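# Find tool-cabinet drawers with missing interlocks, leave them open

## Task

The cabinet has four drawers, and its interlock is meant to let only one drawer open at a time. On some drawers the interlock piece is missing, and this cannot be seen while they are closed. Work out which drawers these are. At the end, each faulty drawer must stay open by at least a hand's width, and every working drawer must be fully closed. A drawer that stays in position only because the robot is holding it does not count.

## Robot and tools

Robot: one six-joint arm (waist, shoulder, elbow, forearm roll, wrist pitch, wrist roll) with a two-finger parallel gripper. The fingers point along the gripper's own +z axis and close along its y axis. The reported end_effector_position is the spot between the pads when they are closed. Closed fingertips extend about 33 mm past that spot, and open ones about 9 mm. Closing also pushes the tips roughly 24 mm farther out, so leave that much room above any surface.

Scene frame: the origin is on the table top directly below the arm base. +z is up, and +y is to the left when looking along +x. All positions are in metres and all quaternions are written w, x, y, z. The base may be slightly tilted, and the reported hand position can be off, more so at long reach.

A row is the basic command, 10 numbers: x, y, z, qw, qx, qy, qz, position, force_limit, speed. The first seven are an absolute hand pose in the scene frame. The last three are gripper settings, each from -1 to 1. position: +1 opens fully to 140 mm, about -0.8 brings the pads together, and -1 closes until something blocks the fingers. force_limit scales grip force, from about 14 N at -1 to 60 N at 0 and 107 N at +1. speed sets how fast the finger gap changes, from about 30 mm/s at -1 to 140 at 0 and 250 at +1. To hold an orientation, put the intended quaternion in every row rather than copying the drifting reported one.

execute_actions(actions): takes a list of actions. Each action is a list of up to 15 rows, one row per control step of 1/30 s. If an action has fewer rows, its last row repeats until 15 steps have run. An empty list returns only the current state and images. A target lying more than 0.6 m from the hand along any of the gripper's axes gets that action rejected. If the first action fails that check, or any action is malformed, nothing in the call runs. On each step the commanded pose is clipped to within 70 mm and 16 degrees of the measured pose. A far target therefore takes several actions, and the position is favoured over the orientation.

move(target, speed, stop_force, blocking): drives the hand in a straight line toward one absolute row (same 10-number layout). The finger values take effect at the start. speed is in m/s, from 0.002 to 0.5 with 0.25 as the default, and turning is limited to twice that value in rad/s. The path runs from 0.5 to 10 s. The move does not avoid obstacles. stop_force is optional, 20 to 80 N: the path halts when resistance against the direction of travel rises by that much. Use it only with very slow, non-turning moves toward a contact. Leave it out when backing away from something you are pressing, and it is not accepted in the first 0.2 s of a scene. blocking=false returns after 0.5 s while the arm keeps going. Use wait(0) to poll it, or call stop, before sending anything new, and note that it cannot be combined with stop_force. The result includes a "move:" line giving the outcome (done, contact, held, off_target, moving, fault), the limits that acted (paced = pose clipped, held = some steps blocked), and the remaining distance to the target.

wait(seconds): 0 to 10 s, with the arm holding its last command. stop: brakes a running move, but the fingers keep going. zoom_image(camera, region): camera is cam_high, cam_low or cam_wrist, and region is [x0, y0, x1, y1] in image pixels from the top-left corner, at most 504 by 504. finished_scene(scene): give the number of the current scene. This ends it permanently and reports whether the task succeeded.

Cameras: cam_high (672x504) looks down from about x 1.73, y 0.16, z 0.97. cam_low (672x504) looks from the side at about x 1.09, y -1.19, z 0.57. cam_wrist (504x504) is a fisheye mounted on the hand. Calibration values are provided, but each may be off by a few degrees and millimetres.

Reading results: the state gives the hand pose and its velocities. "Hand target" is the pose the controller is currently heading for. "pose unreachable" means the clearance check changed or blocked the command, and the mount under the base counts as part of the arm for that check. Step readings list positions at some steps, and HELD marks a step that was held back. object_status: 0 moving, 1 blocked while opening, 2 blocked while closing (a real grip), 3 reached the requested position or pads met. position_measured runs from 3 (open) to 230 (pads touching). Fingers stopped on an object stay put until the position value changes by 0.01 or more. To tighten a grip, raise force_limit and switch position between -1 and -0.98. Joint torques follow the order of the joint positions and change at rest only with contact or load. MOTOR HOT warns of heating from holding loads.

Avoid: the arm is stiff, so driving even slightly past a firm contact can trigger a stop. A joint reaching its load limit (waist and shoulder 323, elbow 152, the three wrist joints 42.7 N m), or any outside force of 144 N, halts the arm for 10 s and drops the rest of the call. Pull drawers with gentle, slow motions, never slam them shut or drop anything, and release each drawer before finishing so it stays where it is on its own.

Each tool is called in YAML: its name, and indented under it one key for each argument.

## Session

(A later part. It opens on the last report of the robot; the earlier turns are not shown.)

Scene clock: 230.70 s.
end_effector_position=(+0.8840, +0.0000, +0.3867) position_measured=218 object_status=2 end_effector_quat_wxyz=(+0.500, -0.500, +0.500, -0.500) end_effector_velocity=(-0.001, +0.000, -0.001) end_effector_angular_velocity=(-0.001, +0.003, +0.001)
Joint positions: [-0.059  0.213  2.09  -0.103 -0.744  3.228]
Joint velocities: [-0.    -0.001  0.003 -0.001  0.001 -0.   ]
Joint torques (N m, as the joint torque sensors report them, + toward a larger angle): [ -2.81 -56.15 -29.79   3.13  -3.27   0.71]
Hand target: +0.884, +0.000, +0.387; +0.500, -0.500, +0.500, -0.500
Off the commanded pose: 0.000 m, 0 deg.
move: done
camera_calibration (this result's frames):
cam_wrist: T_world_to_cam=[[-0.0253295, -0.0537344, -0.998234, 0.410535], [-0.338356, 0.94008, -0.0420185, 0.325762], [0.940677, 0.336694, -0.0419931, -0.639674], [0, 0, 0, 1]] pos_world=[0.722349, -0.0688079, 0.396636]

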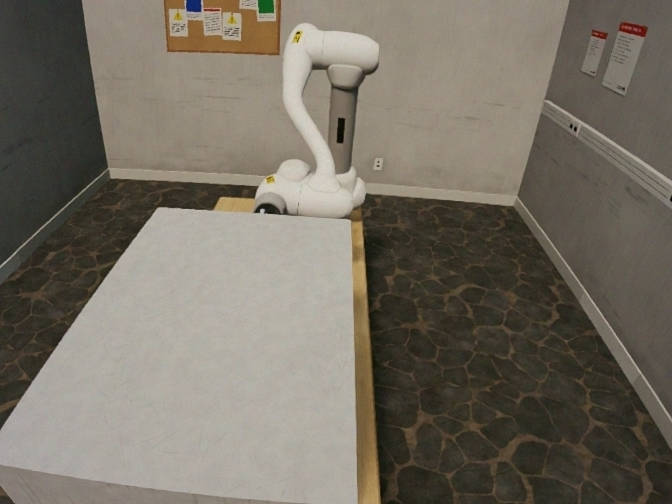

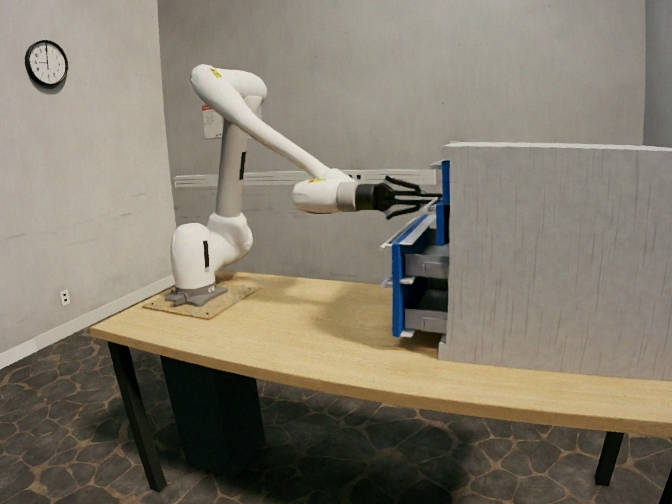

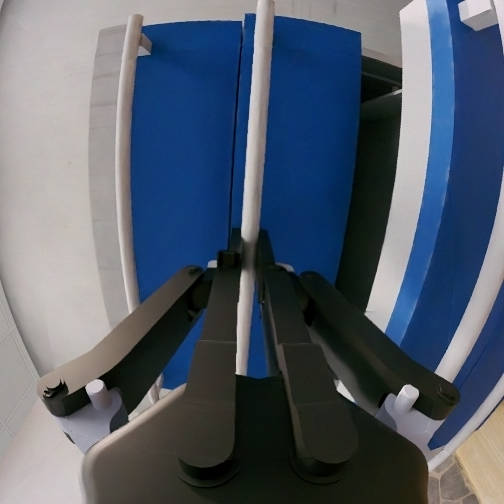

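D3 broken too. Pull D2, then test with D1.

move:
  target: [0.775, 0.0, 0.3863, -0.5, 0.5, -0.5, 0.5, -1, 0.3, -0.5]
  speed: 0.05
  stop_force: 45

move:
  target: [0.775, 0.0, 0.3863, -0.5, 0.5, -0.5, 0.5, -0.35, 0.3, -0.5]
  speed: 0.02

move:
  target: [0.73, 0.0, 0.3863, -0.5, 0.5, -0.5, 0.5, -0.35, 0.3, -0.5]
  speed: 0.08

move:
  target: [0.73, 0.0, 0.4867, -0.5, 0.5, -0.5, 0.5, -0.35, 0.3, -0.5]
  speed: 0.12

move:
  target: [0.895, 0.0, 0.4867, -0.5, 0.5, -0.5, 0.5, -0.35, 0.3, -0.5]
  speed: 0.1

move:
  target: [0.895, 0.0, 0.4867, -0.5, 0.5, -0.5, 0.5, -1, 0.3, -0.5]
  speed: 0.02

move:
  target: [0.88, 0.0, 0.4867, -0.5, 0.5, -0.5, 0.5, -1, 0.3, -0.5]
  speed: 0.008
  stop_force: 30

Scene clock: 243.47 s.
end_effector_position=(+0.7751, +0.0000, +0.3861) position_measured=218 object_status=2 end_effector_quat_wxyz=(+0.500, -0.500, +0.500, -0.500) end_effector_velocity=(-0.001, +0.000, -0.000) end_effector_angular_velocity=(-0.000, -0.001, +0.000)
Joint positions: [-0.076  0.057  2.281 -0.124 -0.781  3.241]
Joint velocities: [-0.    -0.001  0.002 -0.001 -0.002  0.   ]
Joint torques (N m, as the joint torque sensors report them, + toward a larger angle): [ -0.05 -37.68 -27.09   2.91  -1.77   0.4 ]
Hand target: +0.775, +0.000, +0.386; +0.500, -0.500, +0.500, -0.500
Off the commanded pose: 0.000 m, 0 deg.
move: done
camera_calibration (this result's frames):
cam_wrist: T_world_to_cam=[[-0.0253284, -0.0537561, -0.998233, 0.407234], [-0.338365, 0.940075, -0.0420388, 0.28885], [0.940674, 0.336702, -0.0419997, -0.537195], [0, 0, 0, 1]] pos_world=[0.613377, -0.0687746, 0.396096]

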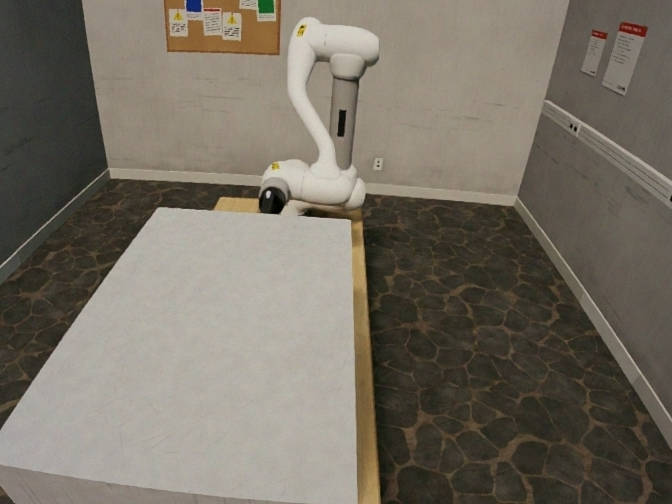

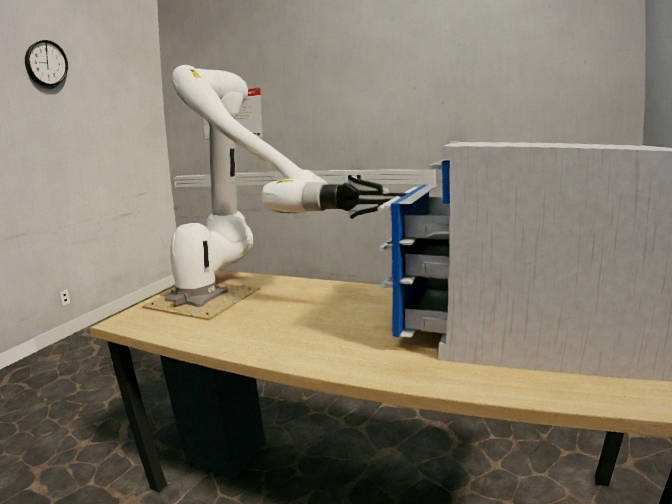

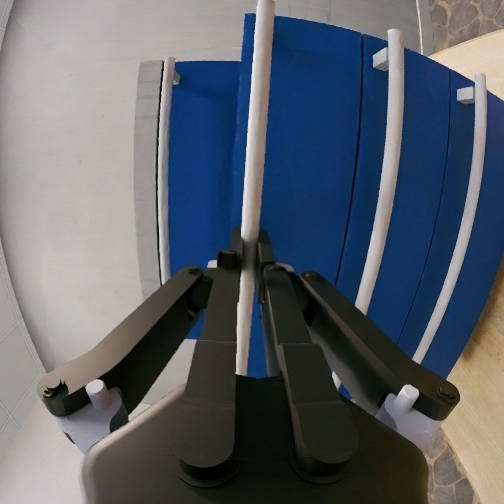

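Scene clock: 244.17 s.
end_effector_position=(+0.7750, +0.0000, +0.3863) position_measured=173 object_status=3 end_effector_quat_wxyz=(+0.500, -0.500, +0.500, -0.500) end_effector_velocity=(-0.000, +0.000, +0.001) end_effector_angular_velocity=(-0.001, -0.001, +0.001)
Joint positions: [-0.076  0.056  2.281 -0.124 -0.781  3.241]
Joint velocities: [ 0.    -0.001  0.    -0.001 -0.001 -0.   ]
Joint torques (N m, as the joint torque sensors report them, + toward a larger angle): [  0.1  -40.67 -30.41   3.1   -3.23   0.56]
Hand target: +0.775, +0.000, +0.386; +0.500, -0.500, +0.500, -0.500
Off the commanded pose: 0.000 m, 0 deg.
move: done
camera_calibration (this result's frames):
cam_wrist: T_world_to_cam=[[-0.0253404, -0.0537315, -0.998234, 0.407394], [-0.338355, 0.94008, -0.042012, 0.288849], [0.940677, 0.336693, -0.0420023, -0.537103], [0, 0, 0, 1]] pos_world=[0.613298, -0.0688121, 0.39625]

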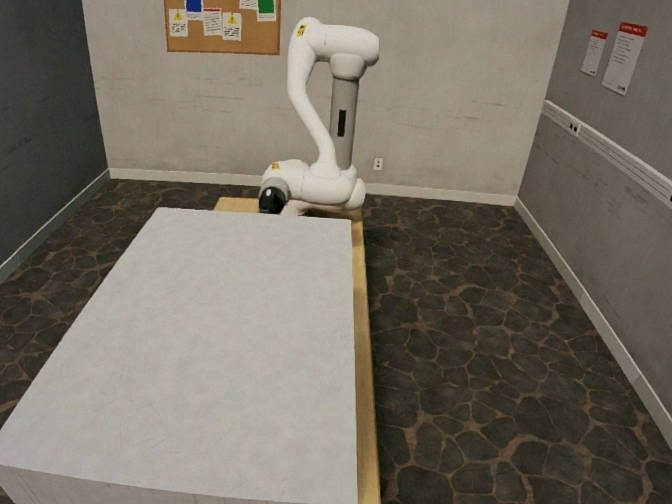

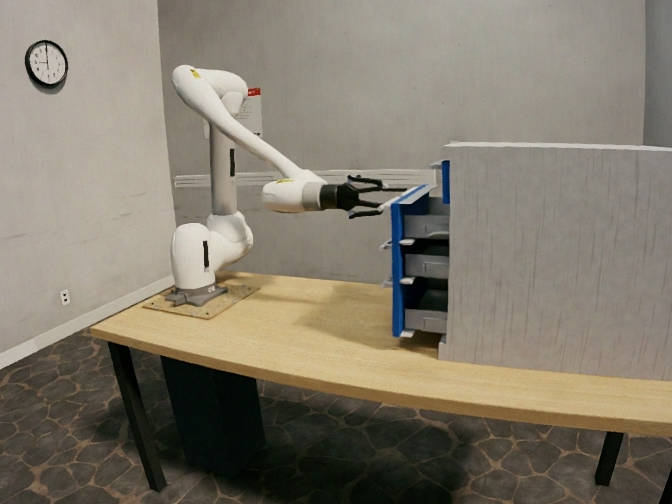

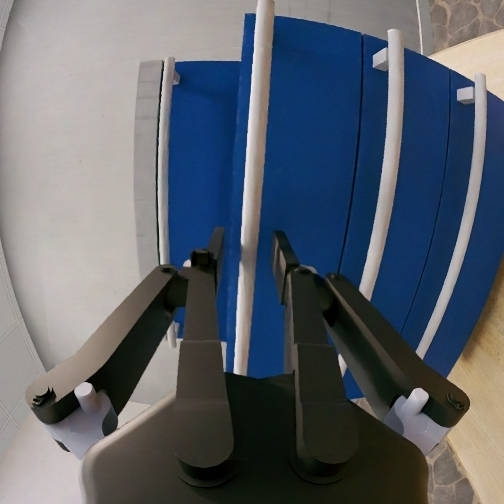

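Scene clock: 245.10 s.
end_effector_position=(+0.7301, +0.0000, +0.3863) position_measured=173 object_status=3 end_effector_quat_wxyz=(+0.500, -0.500, +0.500, -0.500) end_effector_velocity=(-0.001, -0.000, -0.001) end_effector_angular_velocity=(+0.001, +0.002, -0.001)
Joint positions: [-0.086 -0.014  2.355 -0.138 -0.785  3.25 ]
Joint velocities: [-0.    -0.002  0.002  0.     0.002  0.001]
Joint torques (N m, as the joint torque sensors report them, + toward a larger angle): [ -0.3  -31.72 -30.23   2.89  -3.21   0.47]
Hand target: +0.730, +0.000, +0.386; +0.500, -0.500, +0.500, -0.500
Off the commanded pose: 0.000 m, 0 deg.
move: done
camera_calibration (this result's frames):
cam_wrist: T_world_to_cam=[[-0.0252384, -0.0537444, -0.998236, 0.406148], [-0.338359, 0.940077, -0.0420584, 0.27365], [0.940679, 0.3367, -0.0419109, -0.494886], [0, 0, 0, 1]] pos_world=[0.568371, -0.0687952, 0.396199]

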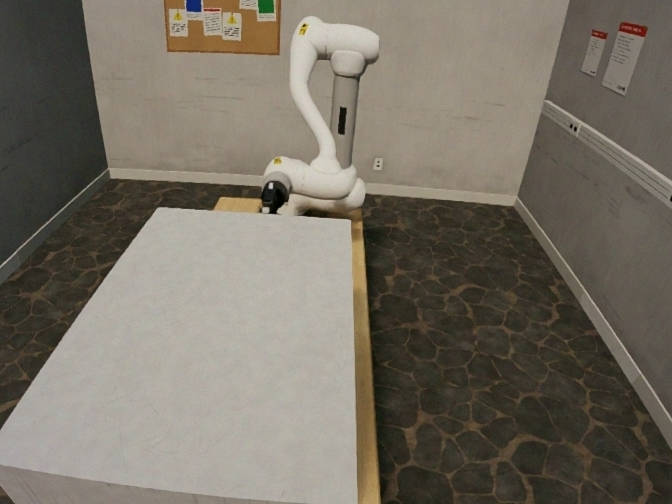

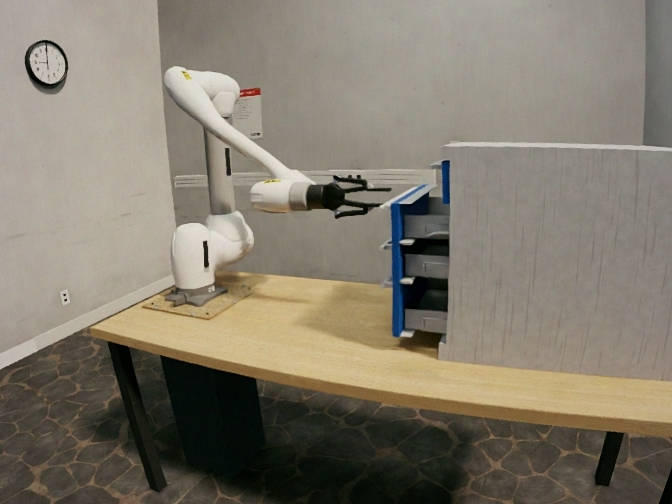

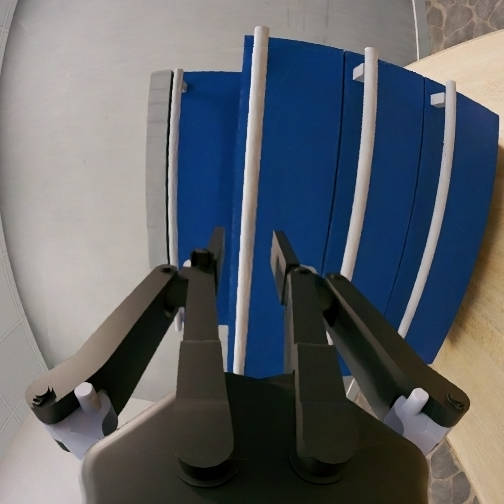

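Scene clock: 246.33 s.
end_effector_position=(+0.7298, +0.0000, +0.4866) position_measured=173 object_status=3 end_effector_quat_wxyz=(+0.500, -0.500, +0.500, -0.500) end_effector_velocity=(+0.000, +0.000, +0.001) end_effector_angular_velocity=(-0.001, +0.001, +0.001)
Joint positions: [-0.089 -0.148  2.248 -0.193 -0.547  3.318]
Joint velocities: [-0.    -0.001 -0.002 -0.004  0.004  0.003]
Joint torques (N m, as the joint torque sensors report them, + toward a larger angle): [ -1.44 -25.68 -34.5    3.48  -2.58   0.34]
Hand target: +0.730, +0.000, +0.487; +0.500, -0.500, +0.500, -0.500
Off the commanded pose: 0.000 m, 0 deg.
move: done
camera_calibration (this result's frames):
cam_wrist: T_world_to_cam=[[-0.0253456, -0.0537695, -0.998232, 0.506383], [-0.338311, 0.940094, -0.0420481, 0.277756], [0.940693, 0.336647, -0.0420181, -0.490426], [0, 0, 0, 1]] pos_world=[0.568143, -0.0687885, 0.49656]

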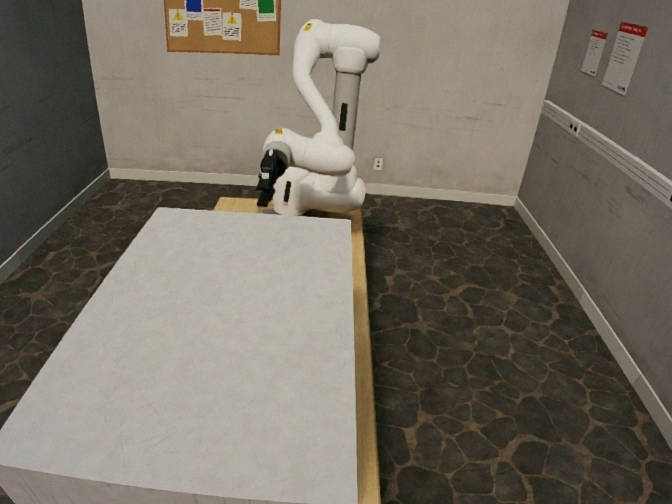

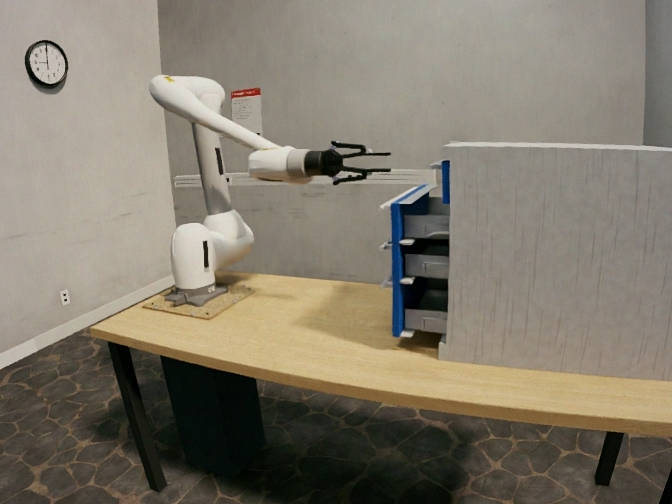

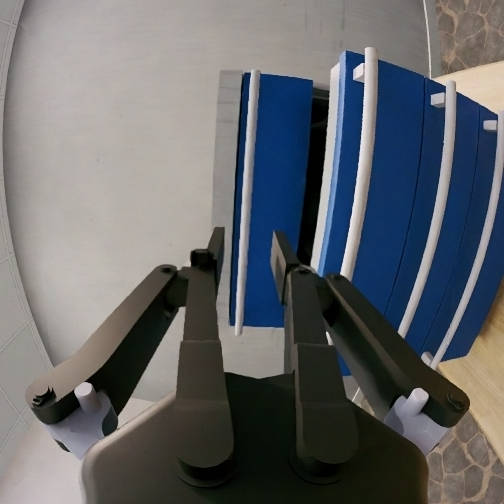

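Scene clock: 248.37 s.
end_effector_position=(+0.8949, -0.0001, +0.4870) position_measured=173 object_status=3 end_effector_quat_wxyz=(+0.500, -0.500, +0.500, -0.500) end_effector_velocity=(+0.001, +0.000, +0.000) end_effector_angular_velocity=(-0.000, -0.001, +0.000)
Joint positions: [-0.06   0.12   1.981 -0.137 -0.544  3.269]
Joint velocities: [ 0.     0.002 -0.002  0.    -0.    -0.   ]
Joint torques (N m, as the joint torque sensors report them, + toward a larger angle): [ -1.3  -54.37 -35.03   3.58  -3.19   0.35]
Hand target: +0.895, -0.000, +0.487; +0.500, -0.500, +0.500, -0.500
Off the commanded pose: 0.000 m, 0 deg.
move: done
camera_calibration (this result's frames):
cam_wrist: T_world_to_cam=[[-0.0252952, -0.0536898, -0.998237, 0.510887], [-0.338337, 0.940088, -0.0419888, 0.333683], [0.940685, 0.336678, -0.041945, -0.645687], [0, 0, 0, 1]] pos_world=[0.733208, -0.068873, 0.496914]

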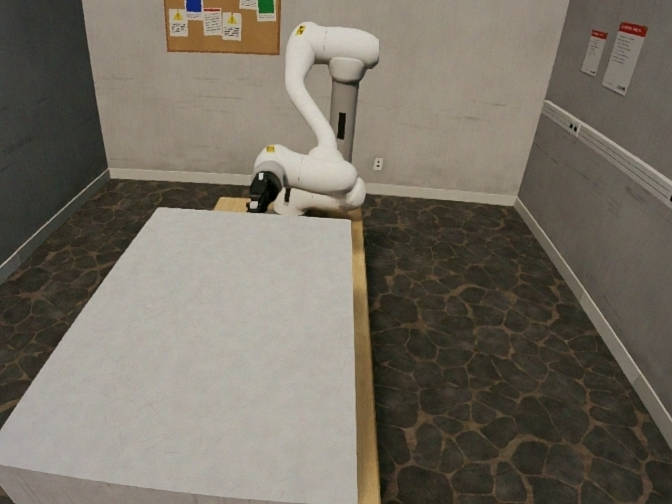

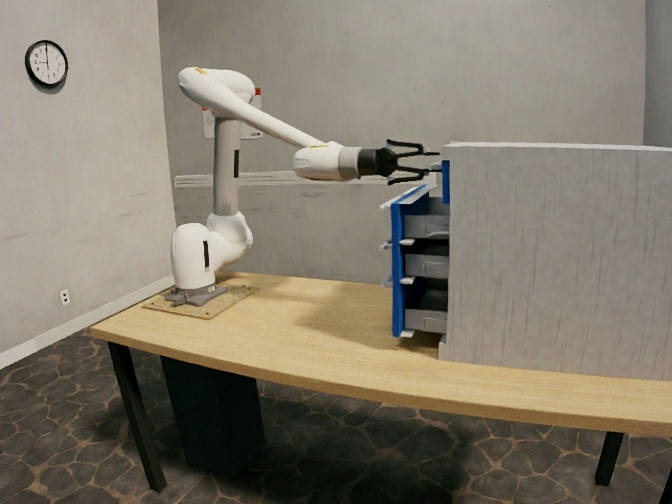

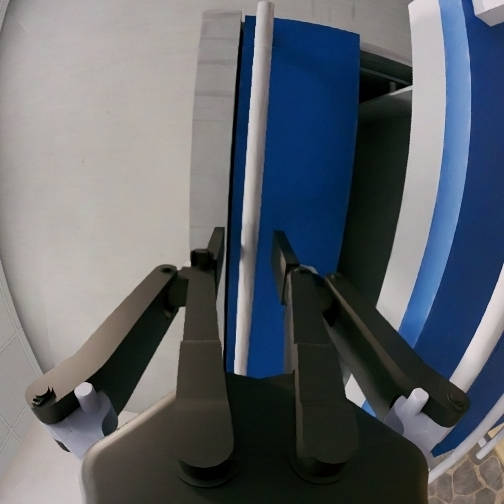

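Scene clock: 249.07 s.
end_effector_position=(+0.8950, -0.0000, +0.4868) position_measured=218 object_status=2 end_effector_quat_wxyz=(+0.500, -0.500, +0.500, -0.500) end_effector_velocity=(-0.000, -0.000, -0.000) end_effector_angular_velocity=(+0.001, -0.000, -0.000)
Joint positions: [-0.059  0.121  1.981 -0.136 -0.544  3.269]
Joint velocities: [ 0.    -0.     0.     0.001 -0.    -0.   ]
Joint torques (N m, as the joint torque sensors report them, + toward a larger angle): [ -0.98 -50.46 -37.51   3.44  -3.05   0.52]
Hand target: +0.895, -0.000, +0.487; +0.500, -0.500, +0.500, -0.500
Off the commanded pose: 0.000 m, 0 deg.
move: done
camera_calibration (this result's frames):
cam_wrist: T_world_to_cam=[[-0.0252033, -0.0537326, -0.998237, 0.510637], [-0.338347, 0.940081, -0.0420597, 0.333698], [0.940684, 0.336691, -0.0418735, -0.645841], [0, 0, 0, 1]] pos_world=[0.733307, -0.0688164, 0.496729]

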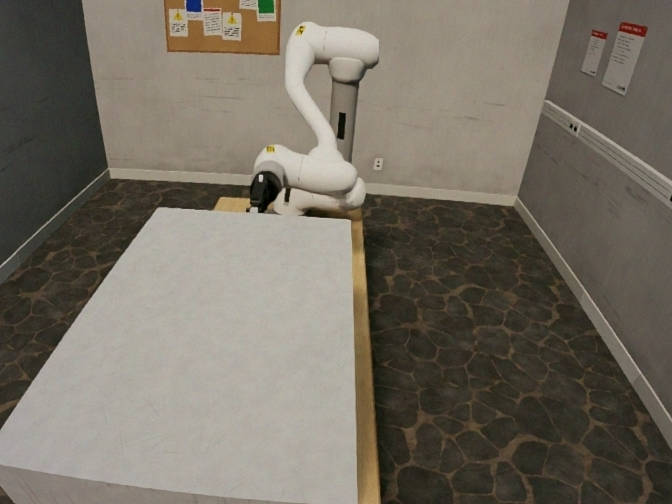

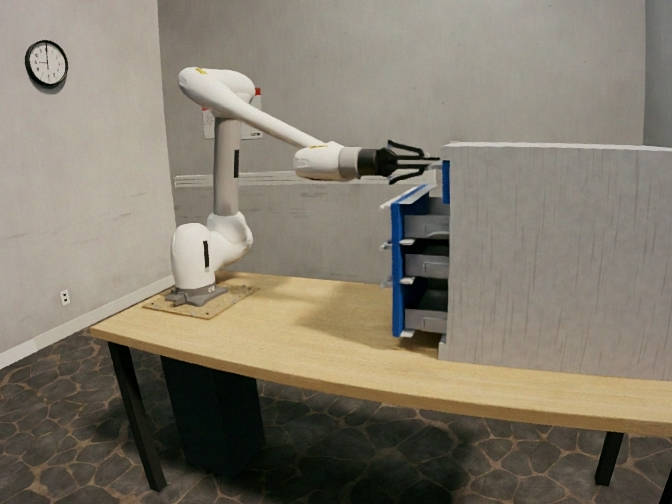

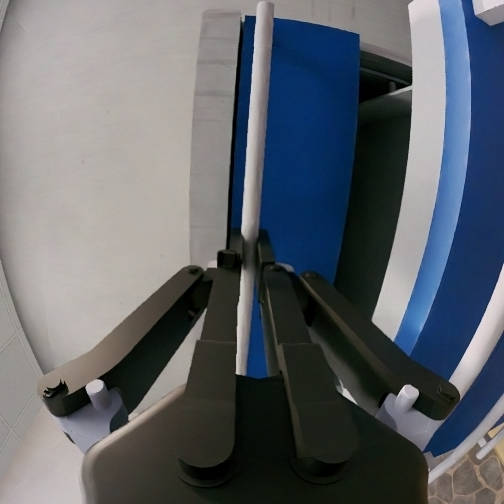

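Scene clock: 250.17 s.
end_effector_position=(+0.8889, -0.0000, +0.4868) position_measured=218 object_status=2 end_effector_quat_wxyz=(+0.500, -0.500, +0.500, -0.500) end_effector_velocity=(+0.003, -0.000, +0.001) end_effector_angular_velocity=(-0.001, -0.000, +0.000)
Joint positions: [-0.06   0.111  1.991 -0.138 -0.546  3.27 ]
Joint velocities: [-0.     0.004 -0.006 -0.001  0.002  0.   ]
Joint torques (N m, as the joint torque sensors report them, + toward a larger angle): [ -1.02 -63.19 -28.67   3.42  -3.35   0.7 ]
Hand target: +0.889, +0.000, +0.487; +0.500, -0.500, +0.500, -0.500
Off the commanded pose: 0.009 m, 0 deg.
move: contact
camera_calibration (this result's frames):
cam_wrist: T_world_to_cam=[[-0.0251521, -0.0537451, -0.998238, 0.510449], [-0.338346, 0.94008, -0.0420888, 0.33168], [0.940686, 0.336691, -0.0418294, -0.640139], [0, 0, 0, 1]] pos_world=[0.727231, -0.068843, 0.496733]

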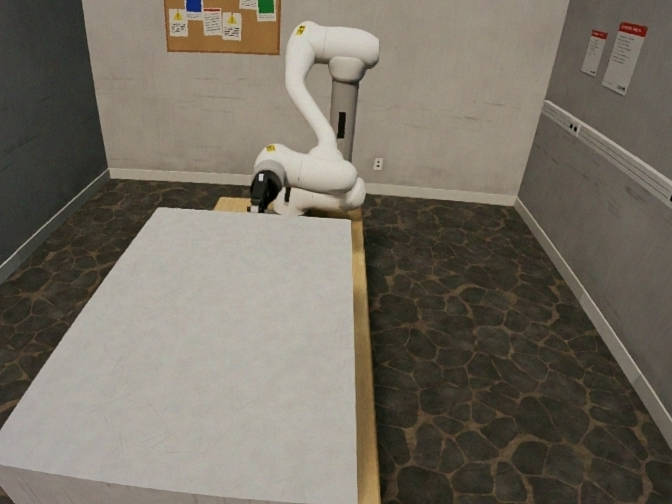

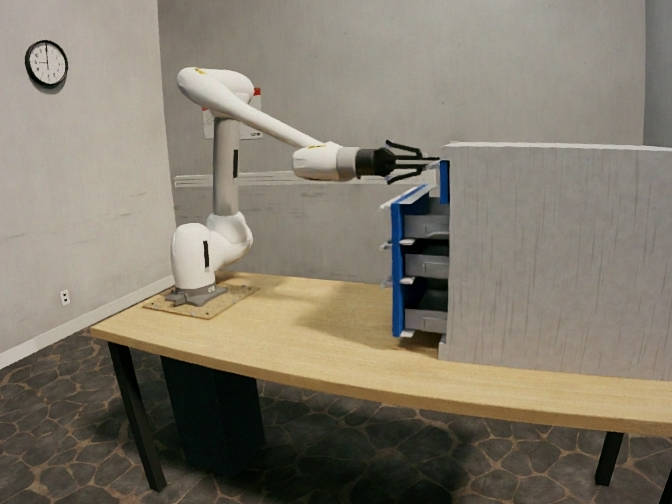

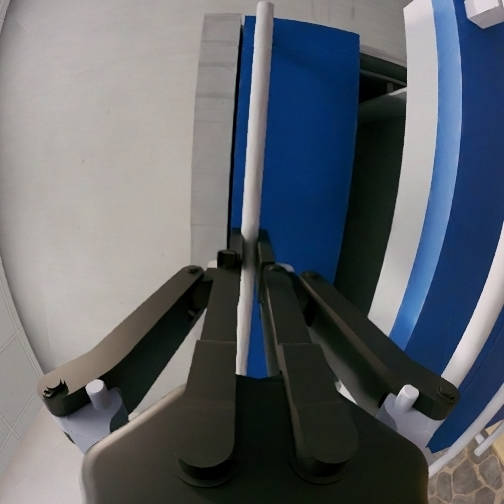

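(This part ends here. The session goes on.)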